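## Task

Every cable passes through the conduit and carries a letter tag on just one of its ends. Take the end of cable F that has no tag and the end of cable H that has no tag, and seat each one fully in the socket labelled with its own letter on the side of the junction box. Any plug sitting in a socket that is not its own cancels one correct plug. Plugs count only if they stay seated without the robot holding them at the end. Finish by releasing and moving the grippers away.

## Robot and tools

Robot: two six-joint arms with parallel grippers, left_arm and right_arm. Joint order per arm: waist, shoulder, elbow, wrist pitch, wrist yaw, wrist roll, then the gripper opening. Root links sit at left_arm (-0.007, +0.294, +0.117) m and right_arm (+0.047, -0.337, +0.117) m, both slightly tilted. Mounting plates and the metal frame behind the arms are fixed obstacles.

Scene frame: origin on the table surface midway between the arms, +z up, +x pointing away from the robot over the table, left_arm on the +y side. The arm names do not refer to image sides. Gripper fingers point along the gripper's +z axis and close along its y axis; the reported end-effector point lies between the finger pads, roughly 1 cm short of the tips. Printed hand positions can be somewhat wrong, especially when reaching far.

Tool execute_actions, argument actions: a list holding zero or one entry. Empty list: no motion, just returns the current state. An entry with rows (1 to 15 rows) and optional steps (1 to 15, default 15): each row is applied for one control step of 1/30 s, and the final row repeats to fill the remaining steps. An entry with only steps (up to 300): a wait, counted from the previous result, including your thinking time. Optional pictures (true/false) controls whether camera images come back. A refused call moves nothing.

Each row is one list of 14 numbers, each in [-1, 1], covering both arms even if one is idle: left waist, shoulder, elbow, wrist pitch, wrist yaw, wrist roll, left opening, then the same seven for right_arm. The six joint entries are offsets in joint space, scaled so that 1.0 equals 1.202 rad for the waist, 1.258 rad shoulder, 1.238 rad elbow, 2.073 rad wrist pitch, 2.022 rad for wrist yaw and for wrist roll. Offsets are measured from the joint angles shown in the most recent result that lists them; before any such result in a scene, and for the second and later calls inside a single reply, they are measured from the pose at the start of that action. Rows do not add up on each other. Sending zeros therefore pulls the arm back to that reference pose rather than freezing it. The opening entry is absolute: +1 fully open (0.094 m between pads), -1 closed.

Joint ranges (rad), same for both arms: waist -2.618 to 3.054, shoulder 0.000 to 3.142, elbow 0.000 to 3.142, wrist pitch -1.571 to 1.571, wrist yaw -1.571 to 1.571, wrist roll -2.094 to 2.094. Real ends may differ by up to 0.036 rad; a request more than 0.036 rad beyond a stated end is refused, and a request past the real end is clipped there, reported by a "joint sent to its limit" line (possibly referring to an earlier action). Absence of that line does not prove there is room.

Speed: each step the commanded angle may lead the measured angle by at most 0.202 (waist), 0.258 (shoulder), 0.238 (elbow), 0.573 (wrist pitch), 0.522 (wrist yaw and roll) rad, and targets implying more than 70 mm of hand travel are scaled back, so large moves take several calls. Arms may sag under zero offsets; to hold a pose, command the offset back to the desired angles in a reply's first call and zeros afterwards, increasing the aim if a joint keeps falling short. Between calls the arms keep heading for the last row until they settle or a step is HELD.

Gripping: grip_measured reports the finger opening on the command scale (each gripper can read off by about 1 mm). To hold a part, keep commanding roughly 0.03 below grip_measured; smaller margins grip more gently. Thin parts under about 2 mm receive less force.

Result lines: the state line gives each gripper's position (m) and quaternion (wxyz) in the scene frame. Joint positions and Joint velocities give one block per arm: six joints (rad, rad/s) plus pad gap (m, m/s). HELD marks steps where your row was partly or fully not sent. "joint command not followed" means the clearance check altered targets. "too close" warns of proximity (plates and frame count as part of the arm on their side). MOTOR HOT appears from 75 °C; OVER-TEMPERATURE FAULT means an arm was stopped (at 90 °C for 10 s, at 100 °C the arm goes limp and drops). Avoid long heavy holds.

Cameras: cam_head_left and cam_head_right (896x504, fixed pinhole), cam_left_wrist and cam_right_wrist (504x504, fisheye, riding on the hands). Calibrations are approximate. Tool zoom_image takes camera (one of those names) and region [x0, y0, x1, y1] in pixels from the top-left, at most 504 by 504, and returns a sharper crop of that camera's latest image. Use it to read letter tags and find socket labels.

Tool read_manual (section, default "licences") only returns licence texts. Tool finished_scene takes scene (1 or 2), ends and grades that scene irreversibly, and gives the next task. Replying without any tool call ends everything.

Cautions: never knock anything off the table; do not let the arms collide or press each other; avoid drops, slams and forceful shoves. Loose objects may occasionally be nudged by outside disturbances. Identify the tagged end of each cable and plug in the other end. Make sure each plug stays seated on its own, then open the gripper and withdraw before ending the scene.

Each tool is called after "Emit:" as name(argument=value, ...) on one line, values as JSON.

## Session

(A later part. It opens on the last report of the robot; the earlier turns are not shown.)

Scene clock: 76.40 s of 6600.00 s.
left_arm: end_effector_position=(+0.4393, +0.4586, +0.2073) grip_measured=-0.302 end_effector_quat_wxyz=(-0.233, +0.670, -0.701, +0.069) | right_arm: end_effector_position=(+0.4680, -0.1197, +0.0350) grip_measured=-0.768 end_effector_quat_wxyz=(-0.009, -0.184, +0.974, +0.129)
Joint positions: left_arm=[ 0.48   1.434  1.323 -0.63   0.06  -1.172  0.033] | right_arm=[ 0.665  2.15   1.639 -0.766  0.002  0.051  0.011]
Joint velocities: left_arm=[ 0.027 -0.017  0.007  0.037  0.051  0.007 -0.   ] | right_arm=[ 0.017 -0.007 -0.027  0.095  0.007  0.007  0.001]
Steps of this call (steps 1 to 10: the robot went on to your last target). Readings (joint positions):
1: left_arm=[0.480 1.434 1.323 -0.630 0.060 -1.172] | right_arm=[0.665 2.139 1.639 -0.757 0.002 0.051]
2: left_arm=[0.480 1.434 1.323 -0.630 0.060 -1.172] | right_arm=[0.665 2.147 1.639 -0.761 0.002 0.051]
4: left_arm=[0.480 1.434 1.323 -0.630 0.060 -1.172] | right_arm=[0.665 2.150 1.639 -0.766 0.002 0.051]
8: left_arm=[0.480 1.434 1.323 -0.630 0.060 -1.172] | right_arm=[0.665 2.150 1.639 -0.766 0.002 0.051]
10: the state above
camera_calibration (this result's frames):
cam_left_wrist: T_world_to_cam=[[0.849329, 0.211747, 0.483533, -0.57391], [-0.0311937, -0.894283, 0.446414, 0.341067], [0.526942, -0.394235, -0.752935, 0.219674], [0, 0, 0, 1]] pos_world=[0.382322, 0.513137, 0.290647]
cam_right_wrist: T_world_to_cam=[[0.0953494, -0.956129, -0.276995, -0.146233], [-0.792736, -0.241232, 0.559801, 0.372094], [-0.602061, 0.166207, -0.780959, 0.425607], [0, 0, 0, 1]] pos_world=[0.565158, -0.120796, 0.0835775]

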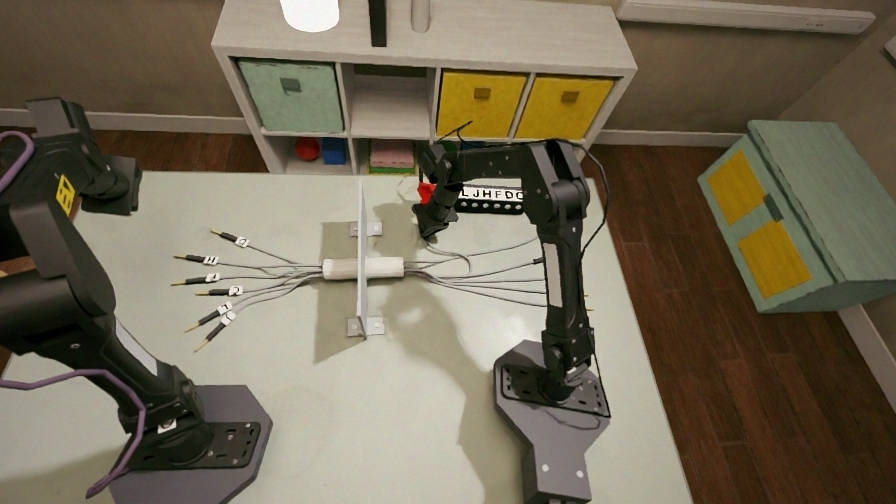

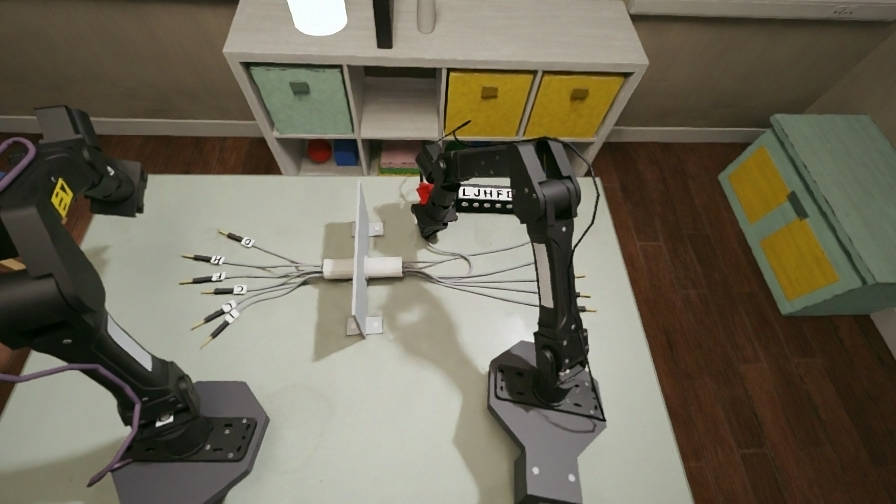

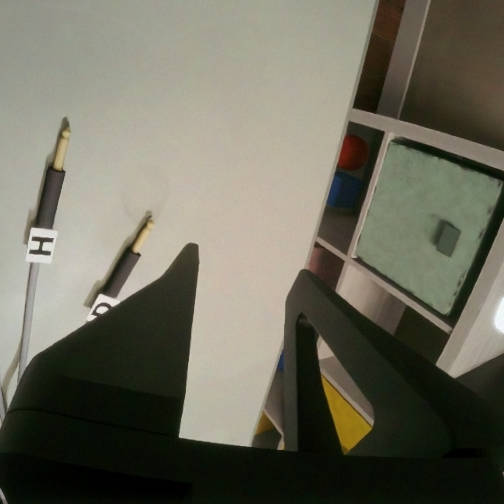

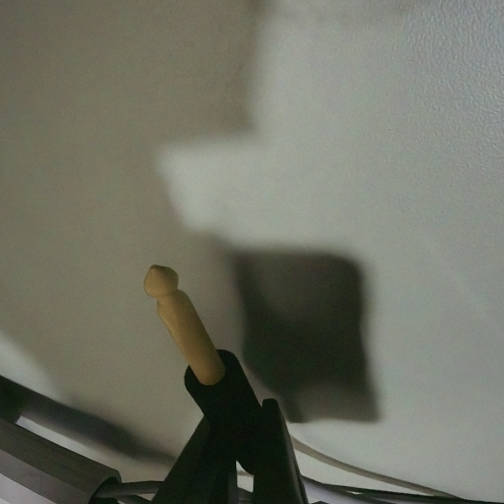

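Emit:
execute_actions(actions=[{"rows":[[0,0,0,0,0,0,-0.3,0,0.008,0,0,0,0,-0.82],[0,0,0,0,0,0,-0.3,0,0.016,0,0,0,0,-0.82],[0,0,0,0,0,0,-0.3,0,0.024,0,0,0,0,-0.82],[0,0,0,0,0,0,-0.3,0,0.032,0,0,0,0,-0.82],[0,0,0,0,0,0,-0.3,0,0.036,0,0,0,0,-0.82],[0,0,0,0,0,0,-0.3,0,0.036,0,0,0,0,-0.82],[0,0,0,0,0,0,-0.3,0,0.036,0,0,0,0,-0.82],[0,0,0,0,0,0,-0.3,0,0.036,0,0,0,0,-0.82],[0,0,0,0,0,0,-0.3,0,0.036,0,0,0,0,-0.82],[0,0,0,0,0,0,-0.3,0,0.036,0,0,0,0,-0.65],[0,0,0,0,0,0,-0.3,0,0.036,0,0,0,0,-0.4]],"steps":15}])

Scene clock: 77.80 s of 6600.00 s.
left_arm: end_effector_position=(+0.4395, +0.4583, +0.2073) grip_measured=-0.302 end_effector_quat_wxyz=(-0.233, +0.670, -0.702, +0.070) | right_arm: end_effector_position=(+0.4603, -0.1143, +0.0236) grip_measured=-0.404 end_effector_quat_wxyz=(-0.023, -0.186, +0.973, +0.137)
Joint positions: left_arm=[ 0.48   1.434  1.323 -0.63   0.062 -1.172  0.033] | right_arm=[ 0.668  2.181  1.639 -0.76  -0.018  0.051  0.028]
Joint velocities: left_arm=[ 0.012  0.007  0.017  0.066  0.022 -0.066  0.   ] | right_arm=[ 0.012 -0.002 -0.007  0.007 -0.022 -0.022  0.   ]
Steps of this call (steps 1 to 27: the robot went on to your last target; steps 28 to 42: all 15 steps of this action). Readings (joint positions):
28: left_arm=[0.480 1.434 1.323 -0.630 0.060 -1.172] | right_arm=[0.665 2.150 1.639 -0.766 0.003 0.051]
29: left_arm=[0.480 1.434 1.323 -0.630 0.061 -1.172] | right_arm=[0.665 2.151 1.639 -0.766 0.003 0.051]
31: left_arm=[0.480 1.434 1.323 -0.630 0.061 -1.172] | right_arm=[0.665 2.157 1.639 -0.766 0.003 0.051]
35: left_arm=[0.480 1.434 1.323 -0.630 0.062 -1.172] | right_arm=[0.665 2.182 1.639 -0.765 0.004 0.051]
42: the state above
camera_calibration (this result's frames):
cam_left_wrist: T_world_to_cam=[[0.849249, 0.211758, 0.483669, -0.573935], [-0.0322413, -0.893543, 0.447818, 0.340626], [0.527008, -0.395903, -0.752013, 0.220014], [0, 0, 0, 1]] pos_world=[0.382446, 0.513004, 0.290509]
cam_right_wrist: T_world_to_cam=[[0.0963322, -0.952482, -0.28896, -0.143252], [-0.773076, -0.25446, 0.581037, 0.362586], [-0.626956, 0.167415, -0.760854, 0.422248], [0, 0, 0, 1]] pos_world=[0.558837, -0.114872, 0.0691996]

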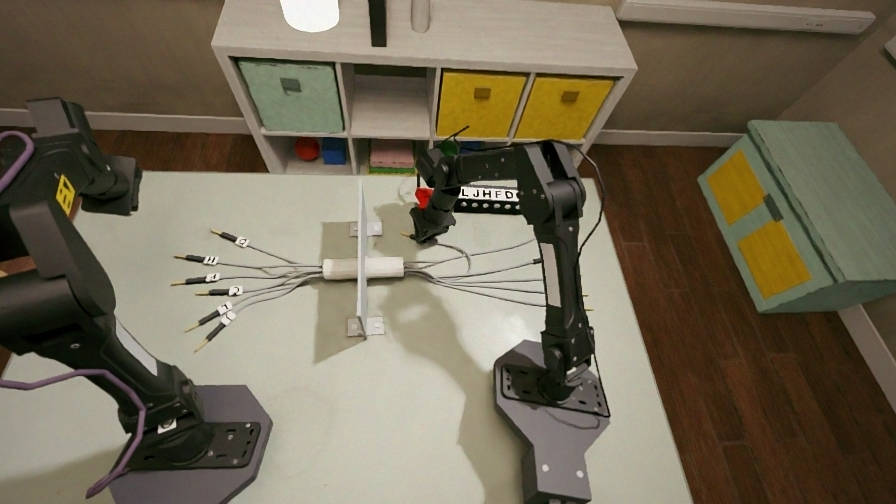

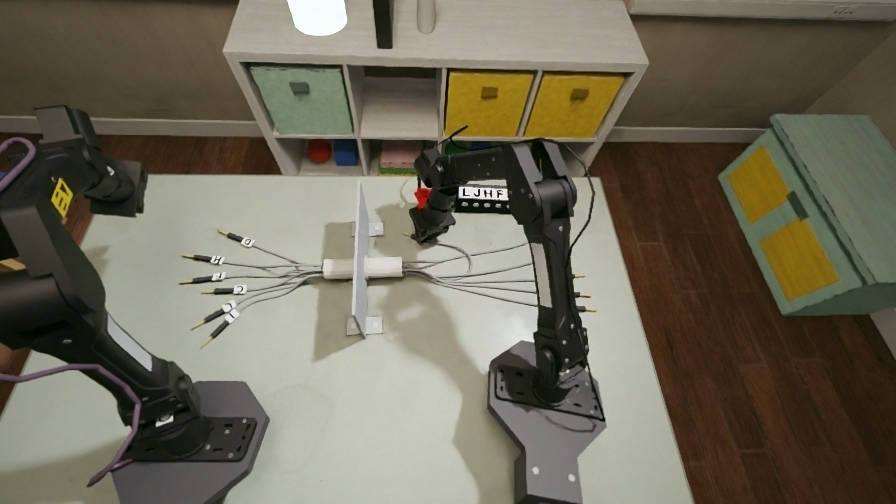

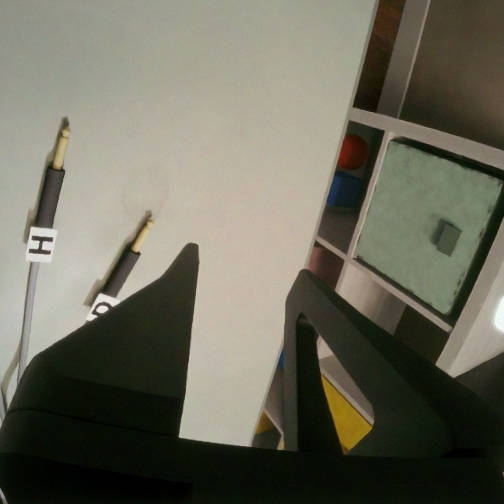

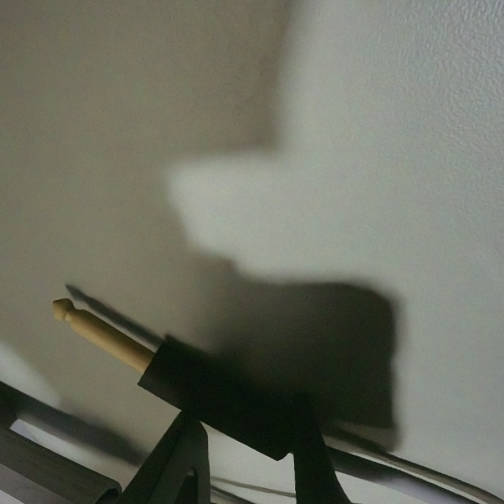

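Emit:
execute_actions(actions=[{"rows":[[0,0,0,0,0,0,-0.3,0,-0.04,0,0,0,0,-0.36],[0,0,0,0,0,0,-0.3,0,-0.08,0,0,0,0,-0.36],[0,0,0,0,0,0,-0.3,0,-0.12,0,-0.02,0,0,-0.36],[0,0,0,0,0,0,-0.3,0,-0.16,0,-0.05,0,0,-0.36],[0,0,0,0,0,0,-0.3,0,-0.2,-0.05,-0.08,0,0,-0.36]],"steps":15}])

Scene clock: 80.20 s of 6600.00 s.
left_arm: end_effector_position=(+0.4396, +0.4580, +0.2072) grip_measured=-0.302 end_effector_quat_wxyz=(-0.233, +0.670, -0.702, +0.070) | right_arm: end_effector_position=(+0.4634, -0.1397, +0.1157) grip_measured=-0.363 end_effector_quat_wxyz=(+0.015, -0.181, +0.972, +0.146)
Joint positions: left_arm=[ 0.48   1.434  1.323 -0.63   0.064 -1.172  0.033] | right_arm=[ 0.668  1.925  1.598 -0.898 -0.019  0.051  0.03 ]
Joint velocities: left_arm=[-0.022  0.007 -0.007  0.007  0.007 -0.007 -0.001] | right_arm=[ 0.007  0.056  0.002 -0.139 -0.051 -0.051 -0.001]
Steps of this call (steps 1 to 15: the robot went on to your last target; steps 16 to 57: nothing new was sent; steps 58 to 72: all 15 steps of this action). Readings (joint positions):
58: left_arm=[0.480 1.434 1.323 -0.630 0.062 -1.172] | right_arm=[0.668 2.177 1.639 -0.759 -0.021 0.051]
59: left_arm=[0.480 1.434 1.323 -0.630 0.063 -1.172] | right_arm=[0.668 2.170 1.639 -0.760 -0.021 0.051]
61: left_arm=[0.480 1.434 1.322 -0.630 0.063 -1.172] | right_arm=[0.668 2.138 1.639 -0.778 -0.019 0.051]
65: left_arm=[0.480 1.434 1.323 -0.630 0.063 -1.172] | right_arm=[0.668 1.980 1.598 -0.859 -0.019 0.051]
72: the state above
camera_calibration (this result's frames):
cam_left_wrist: T_world_to_cam=[[0.849168, 0.211769, 0.483805, -0.573959], [-0.0332889, -0.892801, 0.449221, 0.340185], [0.527072, -0.397569, -0.751088, 0.220354], [0, 0, 0, 1]] pos_world=[0.38257, 0.51287, 0.290372]
cam_right_wrist: T_world_to_cam=[[0.0975966, -0.944748, -0.31293, -0.137915], [-0.815832, -0.25603, 0.518523, 0.33189], [-0.569993, 0.204693, -0.795744, 0.48138], [0, 0, 0, 1]] pos_world=[0.55861, -0.143856, 0.167805]

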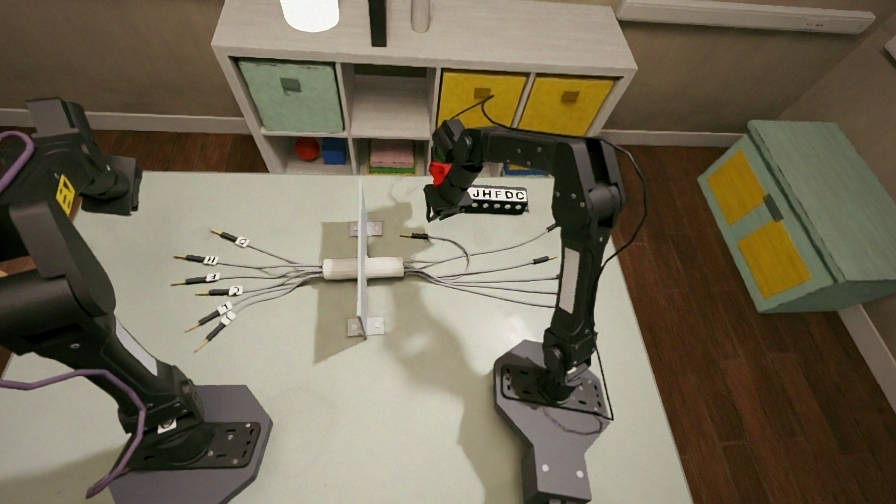

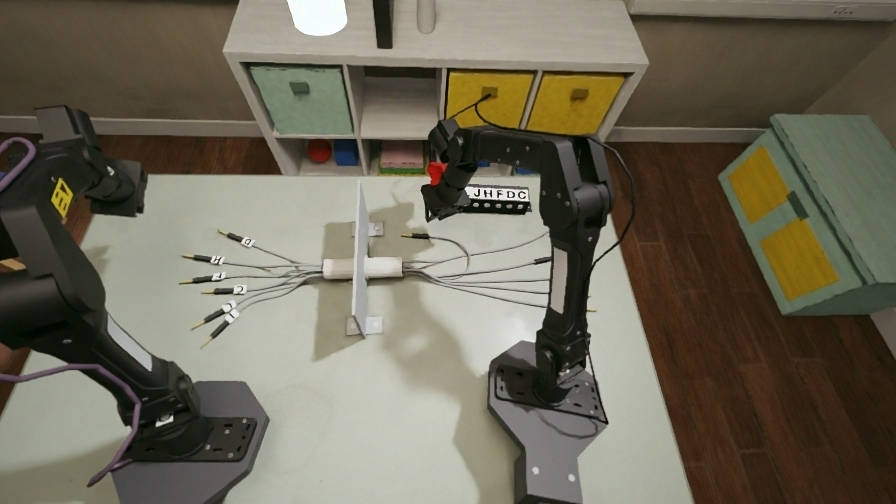

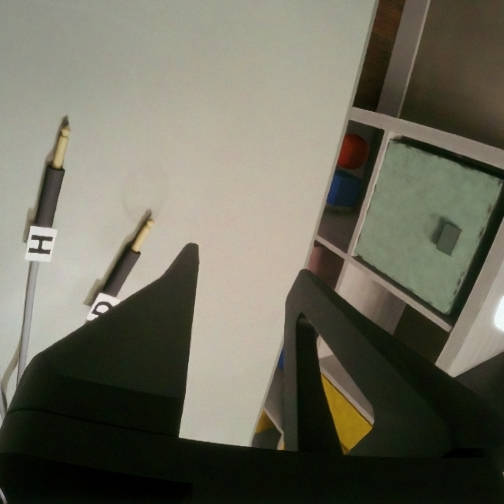

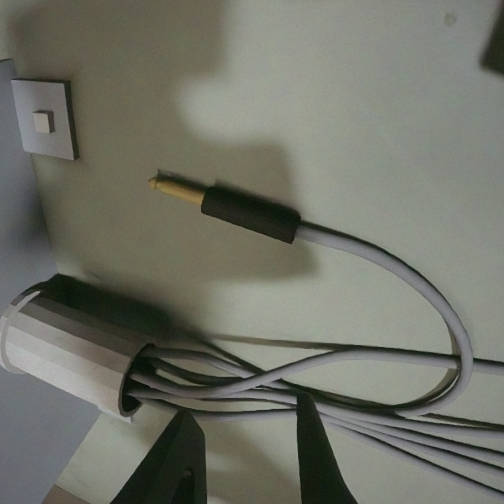

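Emit:
execute_actions(actions=[{"rows":[[0,0,0,0,0,0,-0.3,-0.151,0.0,-0.247,0.246,-0.259,-0.651,-0.36]],"steps":15}], pictures=false)

Emit:
execute_actions(actions=[{"steps":10}])

Scene clock: 85.63 s of 6600.00 s.
left_arm: end_effector_position=(+0.4397, +0.4577, +0.2072) grip_measured=-0.302 end_effector_quat_wxyz=(-0.232, +0.670, -0.702, +0.071) | right_arm: end_effector_position=(+0.4617, -0.1333, +0.0617) grip_measured=-0.363 end_effector_quat_wxyz=(-0.234, +0.602, -0.714, -0.271)
Joint positions: left_arm=[ 0.48   1.434  1.323 -0.63   0.065 -1.172  0.033] | right_arm=[ 0.472  1.953  1.286 -0.423 -0.503 -1.134  0.03 ]
Joint velocities: left_arm=[-0.012 -0.012 -0.017 -0.051 -0.007 -0.051 -0.   ] | right_arm=[-0.007 -0.012 -0.002  0.139 -0.095 -0.828 -0.001]
Steps of this call (steps 1 to 30: the robot went on to your last target; steps 31 to 90: nothing new was sent; then 1.93 s passed at rest; steps 91 to 105: all 15 steps of this action). Readings (joint positions):
91: left_arm=[0.480 1.434 1.323 -0.630 0.064 -1.172] | right_arm=[0.650 1.920 1.559 -0.846 -0.090 -0.019]
92: left_arm=[0.480 1.434 1.323 -0.630 0.064 -1.172] | right_arm=[0.622 1.906 1.491 -0.732 -0.192 -0.119]
94: left_arm=[0.480 1.434 1.323 -0.630 0.065 -1.172] | right_arm=[0.541 1.909 1.377 -0.596 -0.319 -0.313]
98: left_arm=[0.480 1.434 1.323 -0.630 0.065 -1.172] | right_arm=[0.454 1.953 1.289 -0.507 -0.422 -0.697]
105: the state above

Scene clock: 85.97 s of 6600.00 s.
left_arm: end_effector_position=(+0.4397, +0.4577, +0.2072) grip_measured=-0.302 end_effector_quat_wxyz=(-0.232, +0.670, -0.702, +0.071) | right_arm: end_effector_position=(+0.4653, -0.1304, +0.0645) grip_measured=-0.363 end_effector_quat_wxyz=(-0.261, +0.639, -0.676, -0.259)
Joint positions: left_arm=[ 0.48   1.434  1.323 -0.63   0.065 -1.172  0.033] | right_arm=[ 0.472  1.953  1.286 -0.403 -0.519 -1.242  0.03 ]
Joint velocities: left_arm=[ 0.012  0.007  0.002  0.081  0.007 -0.007  0.   ] | right_arm=[ 0.007  0.017 -0.017 -0.007  0.007 -0.081 -0.001]
Steps of this call (steps 1 to 10: the robot went on to your last target). Readings (joint positions):
1: left_arm=[0.480 1.434 1.323 -0.630 0.065 -1.172] | right_arm=[0.472 1.953 1.286 -0.418 -0.507 -1.159]
2: left_arm=[0.480 1.434 1.323 -0.630 0.065 -1.172] | right_arm=[0.472 1.953 1.286 -0.414 -0.510 -1.178]
4: left_arm=[0.480 1.434 1.323 -0.630 0.065 -1.172] | right_arm=[0.472 1.953 1.286 -0.409 -0.514 -1.206]
8: left_arm=[0.480 1.434 1.323 -0.630 0.065 -1.172] | right_arm=[0.472 1.953 1.286 -0.404 -0.518 -1.235]
10: the state above
camera_calibration (this result's frames):
cam_left_wrist: T_world_to_cam=[[0.849104, 0.211777, 0.483913, -0.573979], [-0.0341272, -0.892204, 0.450341, 0.339832], [0.527122, -0.398901, -0.750347, 0.220626], [0, 0, 0, 1]] pos_world=[0.382669, 0.512763, 0.290262]
cam_right_wrist: T_world_to_cam=[[0.950932, -0.222991, -0.214482, -0.454549], [-0.257321, -0.954915, -0.148064, 0.0543122], [-0.171795, 0.19599, -0.96544, 0.264308], [0, 0, 0, 1]] pos_world=[0.491628, -0.101298, 0.165723]

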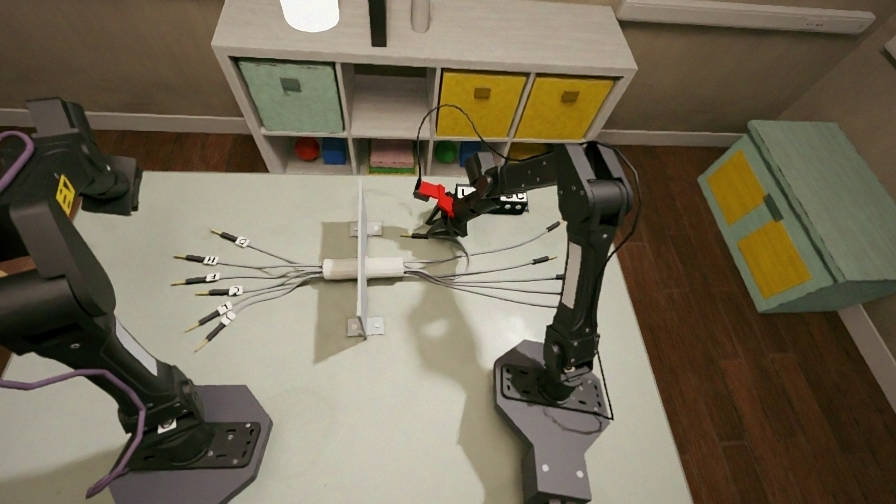

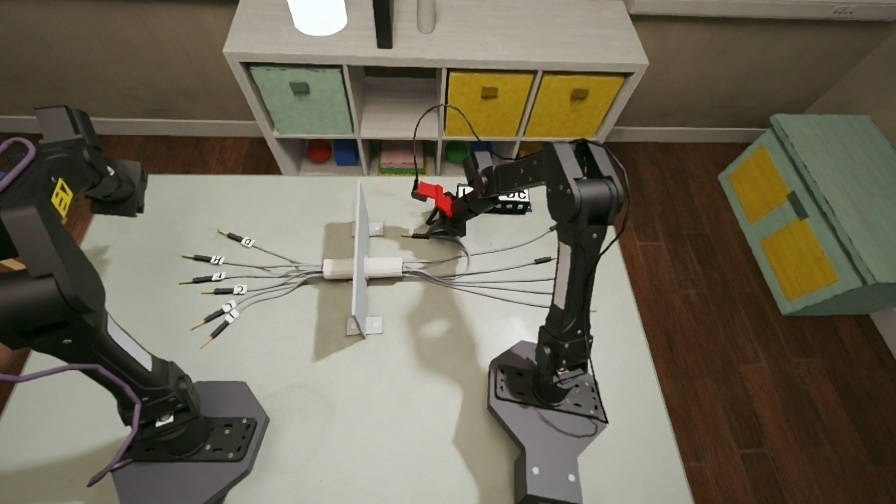

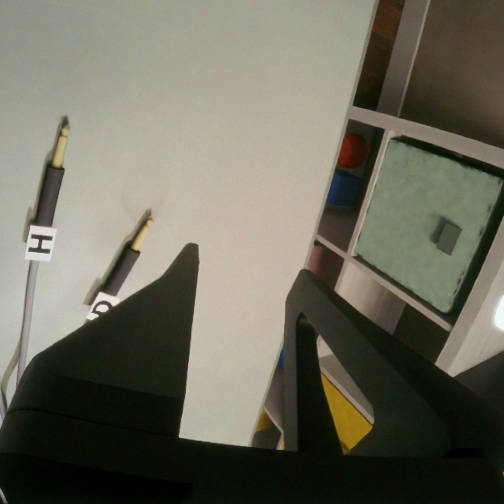

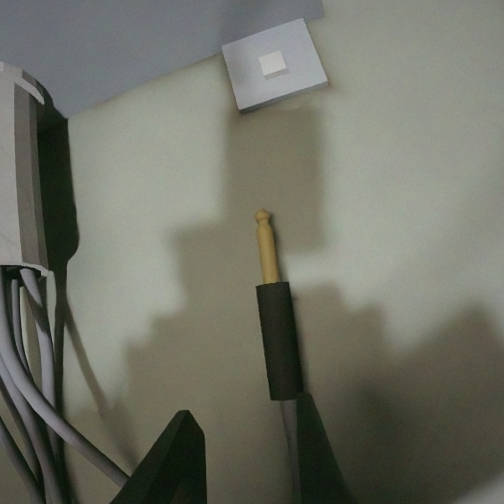

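Emit:
execute_actions(actions=[{"rows":[[0,0,0,0,0,0,-0.3,0.008,0.015,0.015,0.006,0,0,-0.36],[0,0,0,0,0,0,-0.3,0.008,0.03,0.025,0.012,0,0,-0.36],[0,0,0,0,0,0,-0.3,0.008,0.045,0.032,0.018,0,0,-0.36],[0,0,0,0,0,0,-0.3,0.008,0.06,0.038,0.025,0,0,-0.36],[0,0,0,0,0,0,-0.3,0.008,0.075,0.042,0.032,0,0,-0.36],[0,0,0,0,0,0,-0.3,0.008,0.088,0.042,0.039,0,0,-0.36],[0,0,0,0,0,0,-0.3,0.008,0.098,0.042,0.045,0,0,-0.36]],"steps":15}])

Scene clock: 89.23 s of 6600.00 s.
left_arm: end_effector_position=(+0.4398, +0.4574, +0.2072) grip_measured=-0.302 end_effector_quat_wxyz=(-0.232, +0.669, -0.702, +0.072) | right_arm: end_effector_position=(+0.4646, -0.1222, +0.0222) grip_measured=-0.363 end_effector_quat_wxyz=(-0.249, +0.641, -0.676, -0.263)
Joint positions: left_arm=[ 0.48   1.434  1.323 -0.63   0.067 -1.172  0.033] | right_arm=[ 0.472  2.082  1.313 -0.328 -0.514 -1.25   0.03 ]
Joint velocities: left_arm=[-0.002  0.002 -0.002  0.051 -0.007 -0.095  0.   ] | right_arm=[ 0.007 -0.022  0.012 -0.051  0.037 -0.022  0.   ]
Steps of this call (steps 1 to 30: the robot went on to your last target; steps 31 to 83: nothing new was sent; steps 84 to 98: all 15 steps of this action). Readings (joint positions):
84: left_arm=[0.480 1.434 1.323 -0.630 0.066 -1.172] | right_arm=[0.472 1.953 1.286 -0.401 -0.519 -1.254]
85: left_arm=[0.480 1.434 1.323 -0.630 0.066 -1.172] | right_arm=[0.472 1.955 1.286 -0.399 -0.519 -1.254]
87: left_arm=[0.480 1.434 1.323 -0.630 0.066 -1.172] | right_arm=[0.472 1.973 1.295 -0.391 -0.518 -1.252]
91: left_arm=[0.480 1.434 1.323 -0.630 0.067 -1.172] | right_arm=[0.472 2.046 1.313 -0.346 -0.514 -1.251]
98: the state above
camera_calibration (this result's frames):
cam_left_wrist: T_world_to_cam=[[0.849024, 0.211789, 0.484049, -0.574004], [-0.035175, -0.891456, 0.45174, 0.33939], [0.527182, -0.400565, -0.749418, 0.220964], [0, 0, 0, 1]] pos_world=[0.382793, 0.512629, 0.290125]
cam_right_wrist: T_world_to_cam=[[0.948855, -0.21545, -0.230772, -0.458945], [-0.249981, -0.959162, -0.132355, 0.0513911], [-0.192832, 0.183275, -0.963964, 0.230028], [0, 0, 0, 1]] pos_world=[0.492676, -0.0917457, 0.122628]

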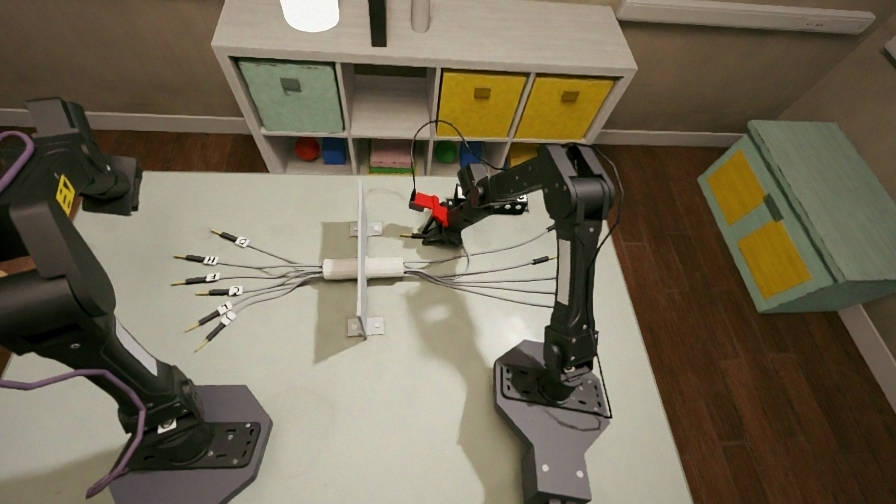

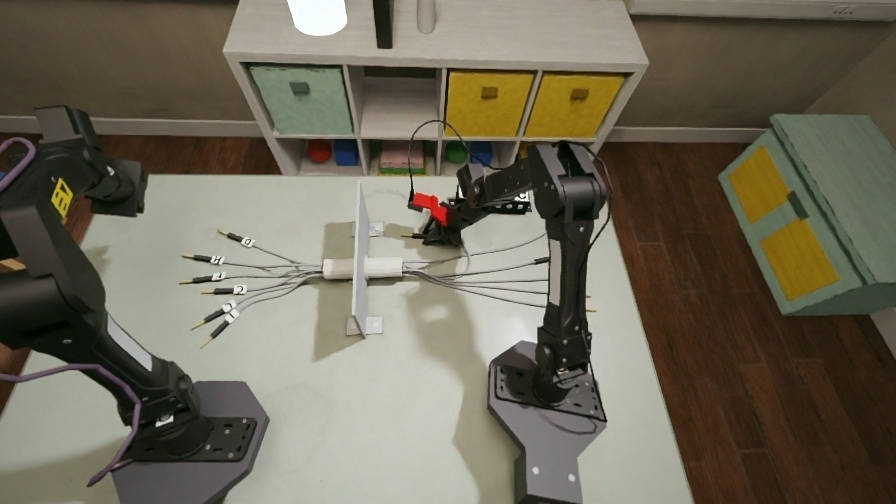

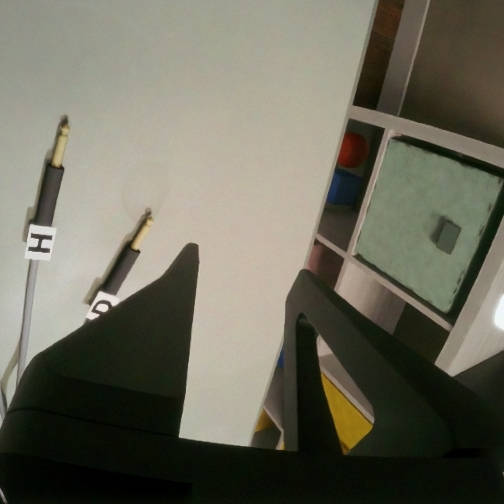

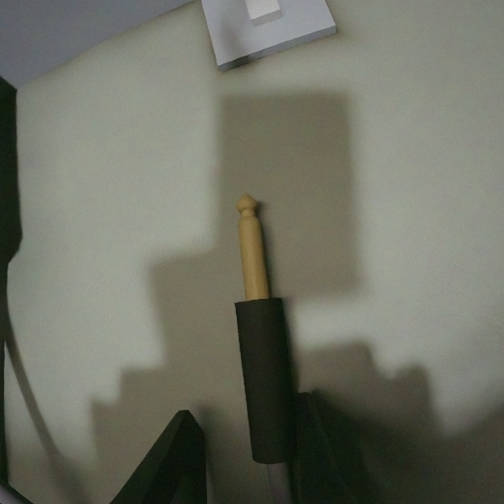

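Emit:
execute_actions(actions=[{"rows":[[0,0,0,0,0,0,-0.3,0,0,0,0,0,0,-0.82]],"steps":15}])

Scene clock: 90.43 s of 6600.00 s.
left_arm: end_effector_position=(+0.4398, +0.4571, +0.2071) grip_measured=-0.302 end_effector_quat_wxyz=(-0.232, +0.669, -0.702, +0.073) | right_arm: end_effector_position=(+0.4662, -0.1228, +0.0218) grip_measured=-0.771 end_effector_quat_wxyz=(-0.250, +0.642, -0.677, -0.259)
Joint positions: left_arm=[ 0.48   1.434  1.322 -0.63   0.069 -1.172  0.033] | right_arm=[ 0.472  2.082  1.313 -0.322 -0.508 -1.25   0.011]
Joint velocities: left_arm=[-0.002  0.012  0.012  0.007  0.037  0.037  0.001] | right_arm=[-0.012 -0.002 -0.002  0.007 -0.022 -0.066 -0.001]
Steps of this call (steps 1 to 15: the robot went on to your last target; steps 16 to 21: nothing new was sent; steps 22 to 36: all 15 steps of this action). Readings (joint positions):
22: left_arm=[0.480 1.434 1.323 -0.630 0.068 -1.172] | right_arm=[0.472 2.082 1.313 -0.322 -0.511 -1.250]
23: left_arm=[0.480 1.434 1.323 -0.630 0.068 -1.172] | right_arm=[0.472 2.082 1.313 -0.322 -0.509 -1.250]
25: left_arm=[0.480 1.434 1.323 -0.630 0.068 -1.172] | right_arm=[0.472 2.082 1.313 -0.322 -0.508 -1.250]
29: left_arm=[0.480 1.434 1.323 -0.630 0.069 -1.172] | right_arm=[0.472 2.082 1.313 -0.322 -0.508 -1.250]
36: the state above
camera_calibration (this result's frames):
cam_left_wrist: T_world_to_cam=[[0.84912, 0.211904, 0.48383, -0.573917], [-0.0358173, -0.89079, 0.453001, 0.338926], [0.526984, -0.401982, -0.748798, 0.221347], [0, 0, 0, 1]] pos_world=[0.382818, 0.512505, 0.289889]
cam_right_wrist: T_world_to_cam=[[0.949868, -0.218646, -0.223485, -0.461647], [-0.251293, -0.95919, -0.129639, 0.051759], [-0.186019, 0.1793, -0.966048, 0.226344], [0, 0, 0, 1]] pos_world=[0.493615, -0.0918738, 0.122198]

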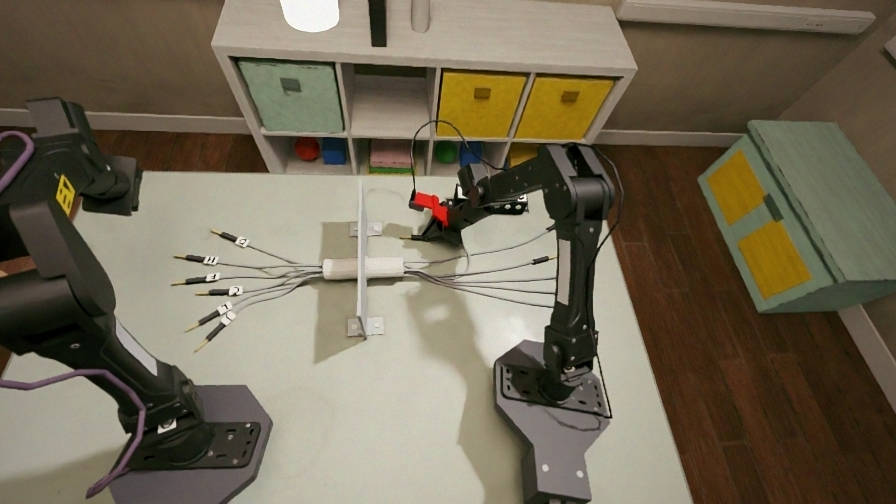

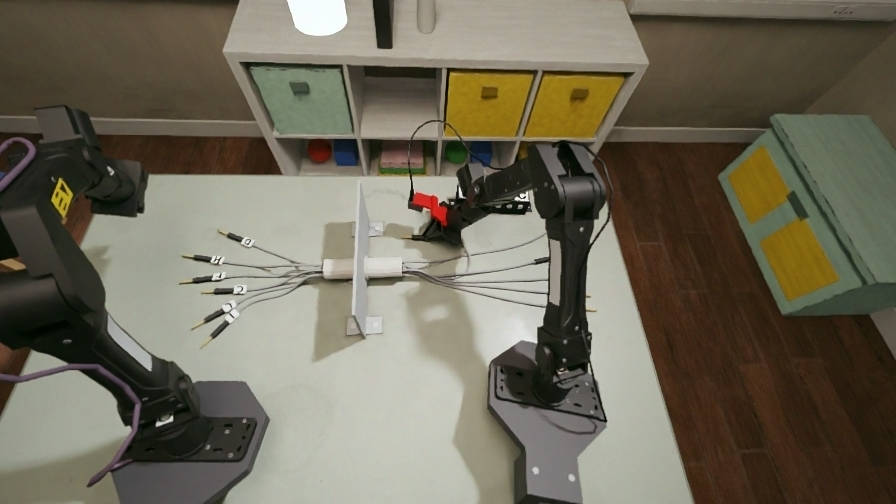

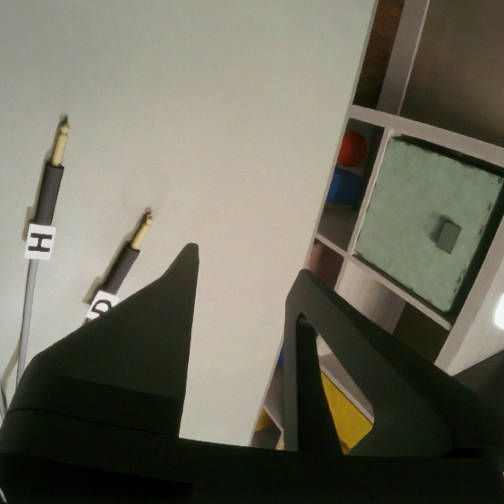

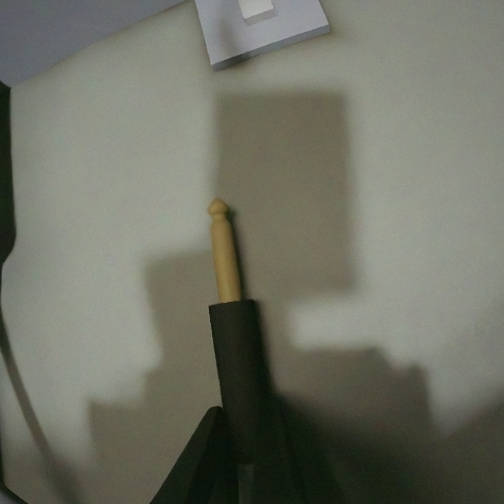

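Emit:
execute_actions(actions=[{"rows":[[0,-0.0,0,0,0,0,-0.3,0,-0.04,0,0,0,0,-0.82],[0,0,0,0,0,0,-0.3,0,-0.08,0,0,0,0,-0.82],[0,0,0,0,0,0,-0.3,0,-0.12,0,0,0,0,-0.82],[0,0,0,0,0,0,-0.3,0,-0.16,0,0,0,0.03,-0.82],[0,0,0,0,0,0,-0.3,0,-0.2,0,0,0.03,0.08,-0.82],[0,0,0,0,0,0,-0.3,0,-0.24,-0.05,0.03,0.07,0.14,-0.82],[0,0,0,0,0,0,-0.3,0,-0.28,-0.12,0.07,0.11,0.2,-0.82],[0,0,0,0,0,0,-0.3,-0.01,-0.32,-0.19,0.11,0.15,0.26,-0.82],[0,0,0,0,0,0,-0.3,-0.02,-0.36,-0.26,0.15,0.19,0.32,-0.82],[0,0,0,0,0,0,-0.3,-0.03,-0.4,-0.33,0.19,0.23,0.38,-0.82],[0,0,0,0,0,0,-0.3,-0.04,-0.43,-0.4,0.23,0.27,0.44,-0.82],[0,0,0,0,0,0,-0.3,-0.047,-0.46,-0.47,0.27,0.31,0.5,-0.82],[0,0,0,0,0,0,-0.3,-0.047,-0.48,-0.54,0.31,0.35,0.55,-0.82],[0,0,0,0,0,0,-0.3,-0.047,-0.5,-0.61,0.35,0.38,0.6,-0.82],[0,0,0,0,0,0,-0.3,-0.047,-0.51,-0.68,0.387,0.404,0.645,-0.82]],"steps":15}], pictures=false)

Emit:
execute_actions(actions=[{"steps":15}])

Scene clock: 96.23 s of 6600.00 s.
left_arm: end_effector_position=(+0.4400, +0.4569, +0.2072) grip_measured=-0.302 end_effector_quat_wxyz=(-0.231, +0.669, -0.702, +0.074) | right_arm: end_effector_position=(+0.4869, -0.2582, +0.1144) grip_measured=-0.772 end_effector_quat_wxyz=(+0.361, -0.231, +0.903, +0.034)
Joint positions: left_arm=[ 0.48   1.434  1.323 -0.63   0.071 -1.172  0.033] | right_arm=[ 0.422  1.467  0.721  0.209  0.038 -0.4    0.011]
Joint velocities: left_arm=[ 0.007 -0.022 -0.017 -0.007  0.007 -0.037  0.   ] | right_arm=[-0.183 -0.462 -2.19   2.278  2.029  2.806  0.   ]
Steps of this call (steps 1 to 15: the robot went on to your last target; steps 16 to 90: nothing new was sent; then 2.30 s passed at rest; steps 91 to 105: all 15 steps of this action). Readings (joint positions):
91: left_arm=[0.480 1.434 1.323 -0.630 0.069 -1.172] | right_arm=[0.472 2.080 1.313 -0.322 -0.508 -1.250]
92: left_arm=[0.480 1.434 1.323 -0.630 0.070 -1.172] | right_arm=[0.472 2.075 1.313 -0.323 -0.504 -1.250]
94: left_arm=[0.480 1.434 1.323 -0.630 0.070 -1.172] | right_arm=[0.472 2.038 1.310 -0.331 -0.495 -1.244]
98: left_arm=[0.480 1.434 1.323 -0.630 0.070 -1.172] | right_arm=[0.471 1.840 1.221 -0.252 -0.391 -1.058]
105: the state above

Scene clock: 96.73 s of 6600.00 s.
left_arm: end_effector_position=(+0.4400, +0.4569, +0.2072) grip_measured=-0.302 end_effector_quat_wxyz=(-0.231, +0.669, -0.702, +0.074) | right_arm: end_effector_position=(+0.4331, -0.3095, +0.0723) grip_measured=-0.773 end_effector_quat_wxyz=(+0.343, +0.012, +0.939, -0.013)
Joint positions: left_arm=[ 0.48   1.434  1.323 -0.63   0.071 -1.172  0.033] | right_arm=[0.415 1.454 0.455 0.446 0.295 0.03  0.011]
Joint velocities: left_arm=[ 0.002  0.002 -0.012 -0.007  0.007  0.022 -0.   ] | right_arm=[-0.017  0.002 -0.017  0.095  0.037  0.139  0.   ]
Steps of this call (steps 1 to 15: the robot went on to your last target). Readings (joint positions):
1: left_arm=[0.480 1.434 1.323 -0.630 0.071 -1.172] | right_arm=[0.417 1.456 0.646 0.273 0.096 -0.312]
2: left_arm=[0.480 1.434 1.323 -0.630 0.071 -1.172] | right_arm=[0.415 1.454 0.580 0.317 0.142 -0.240]
4: left_arm=[0.480 1.434 1.323 -0.630 0.071 -1.172] | right_arm=[0.415 1.454 0.488 0.338 0.203 -0.136]
8: left_arm=[0.480 1.434 1.323 -0.630 0.071 -1.172] | right_arm=[0.415 1.454 0.455 0.375 0.264 -0.028]
15: the state above
camera_calibration (this result's frames):
cam_left_wrist: T_world_to_cam=[[0.84888, 0.211809, 0.484293, -0.574049], [-0.0370615, -0.890101, 0.454255, 0.338592], [0.527285, -0.403556, -0.747738, 0.221571], [0, 0, 0, 1]] pos_world=[0.383017, 0.512386, 0.289878]
cam_right_wrist: T_world_to_cam=[[-0.217261, -0.9606, -0.173333, -0.187575], [-0.965767, 0.237328, -0.104737, 0.548817], [0.141747, 0.144644, -0.979278, 0.150799], [0, 0, 0, 1]] pos_world=[0.467902, -0.332246, 0.172643]

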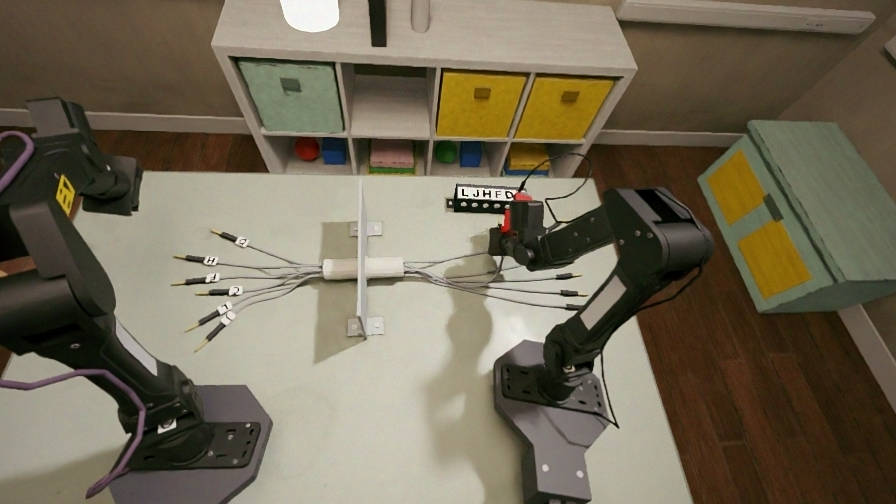

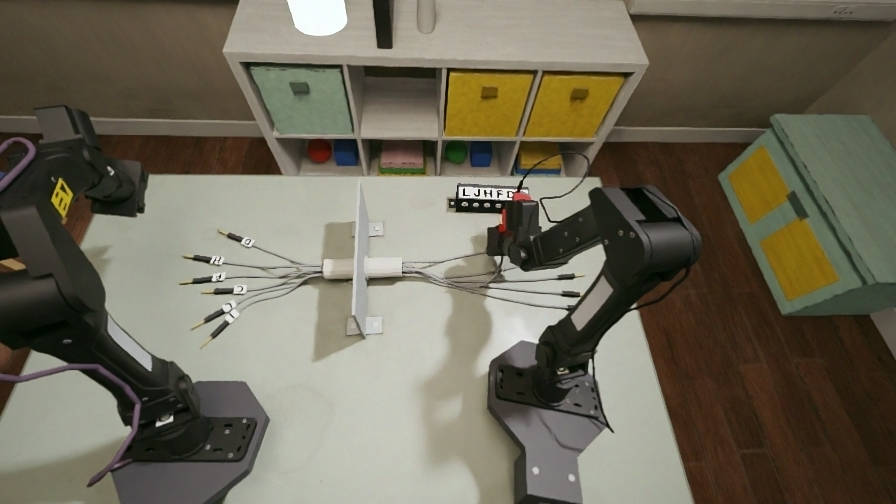

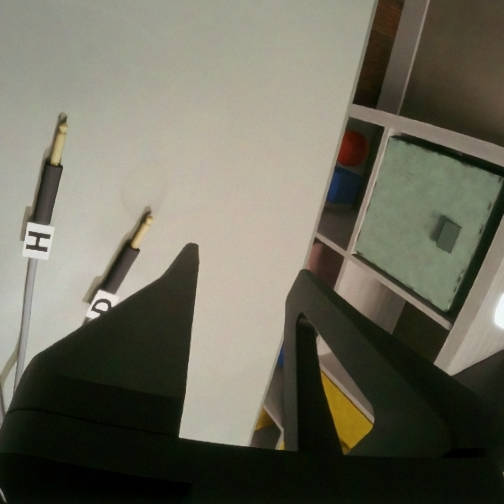

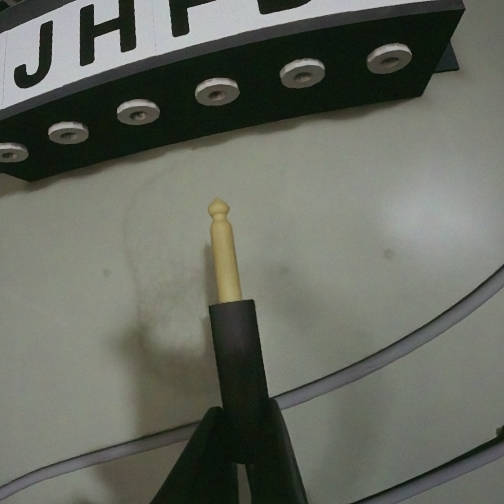

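Emit:
execute_actions(actions=[{"rows":[[0,0,0,0,0,0,-0.3,0,0.015,0.02,0.025,0.01,0.015,-0.82],[0,0,0,0,0,0,-0.3,0,0.03,0.02,0.04,0.01,0.015,-0.82],[0,0,0,0,0,0,-0.3,0,0.045,0.02,0.05,0.01,0.015,-0.82],[0,0,0,0,0,0,-0.3,0,0.06,0.02,0.06,0.01,0.015,-0.82],[0,0,0,0,0,0,-0.3,0,0.075,0.02,0.07,0.01,0.015,-0.82],[0,0,0,0,0,0,-0.3,0,0.09,0.02,0.082,0.01,0.015,-0.82],[0,0,0,0,0,0,-0.3,0,0.105,0.02,0.095,0.01,0.015,-0.82]],"steps":15}])

Scene clock: 98.47 s of 6600.00 s.
left_arm: end_effector_position=(+0.4401, +0.4566, +0.2072) grip_measured=-0.302 end_effector_quat_wxyz=(-0.231, +0.669, -0.702, +0.074) | right_arm: end_effector_position=(+0.4418, -0.3070, +0.0558) grip_measured=-0.773 end_effector_quat_wxyz=(+0.358, +0.029, +0.933, -0.013)
Joint positions: left_arm=[ 0.48   1.434  1.323 -0.63   0.072 -1.172  0.033] | right_arm=[0.415 1.581 0.455 0.606 0.308 0.051 0.011]
Joint velocities: left_arm=[ 0.002 -0.022  0.002 -0.051  0.007 -0.022  0.   ] | right_arm=[-0.002 -0.017 -0.012  0.125  0.066 -0.037  0.   ]
Steps of this call (steps 1 to 30: the robot went on to your last target; steps 31 to 37: nothing new was sent; steps 38 to 52: all 15 steps of this action). Readings (joint positions):
38: left_arm=[0.480 1.434 1.323 -0.630 0.071 -1.172] | right_arm=[0.415 1.454 0.455 0.460 0.302 0.046]
39: left_arm=[0.480 1.434 1.323 -0.630 0.071 -1.172] | right_arm=[0.415 1.456 0.455 0.467 0.304 0.048]
41: left_arm=[0.480 1.434 1.323 -0.630 0.071 -1.172] | right_arm=[0.415 1.478 0.455 0.499 0.306 0.049]
45: left_arm=[0.480 1.434 1.323 -0.630 0.072 -1.172] | right_arm=[0.415 1.555 0.455 0.563 0.308 0.051]
52: the state above
camera_calibration (this result's frames):
cam_left_wrist: T_world_to_cam=[[0.848815, 0.211819, 0.484402, -0.57407], [-0.0379, -0.889495, 0.45537, 0.338237], [0.527329, -0.404884, -0.746989, 0.221839], [0, 0, 0, 1]] pos_world=[0.383116, 0.512278, 0.289769]
cam_right_wrist: T_world_to_cam=[[-0.241021, -0.951702, -0.190191, -0.171996], [-0.954022, 0.26831, -0.133612, 0.560835], [0.178189, 0.149243, -0.972613, 0.118002], [0, 0, 0, 1]] pos_world=[0.472567, -0.331778, 0.156993]

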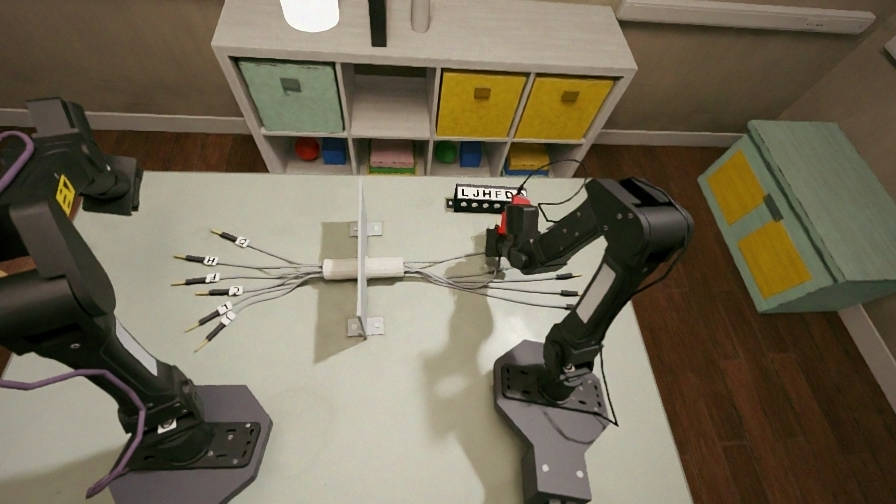

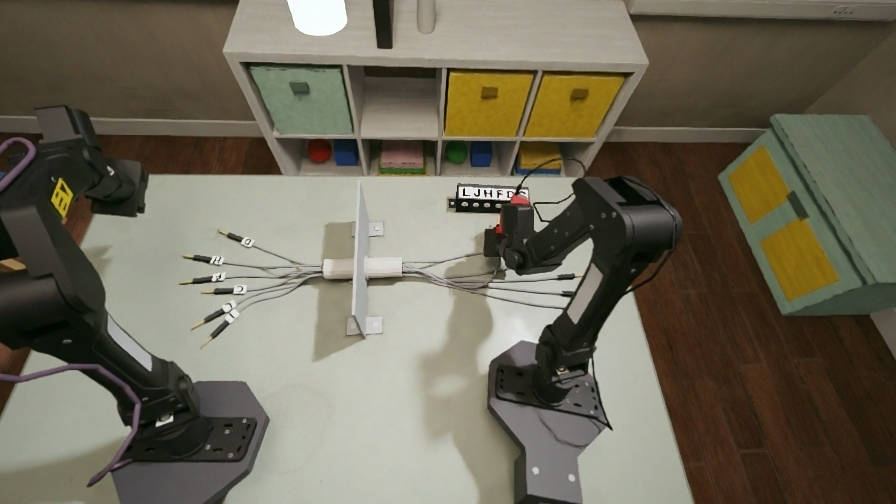

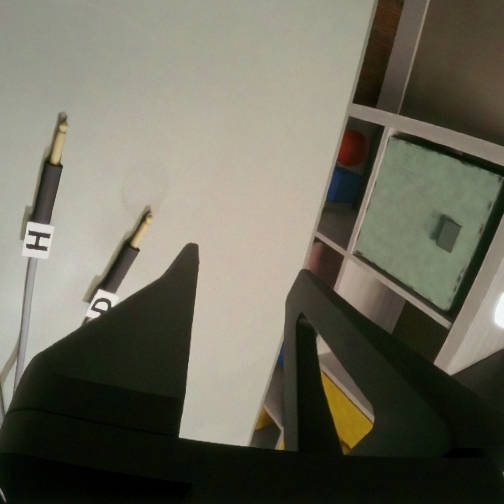

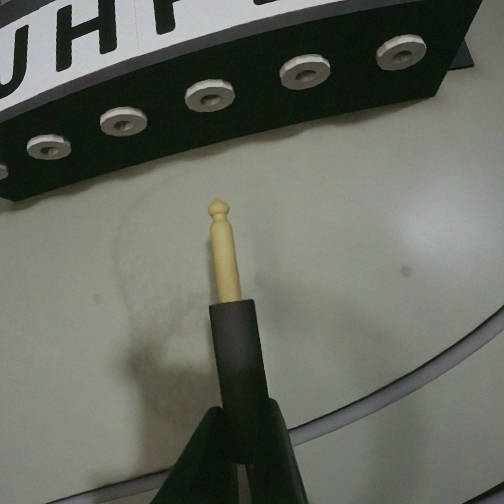

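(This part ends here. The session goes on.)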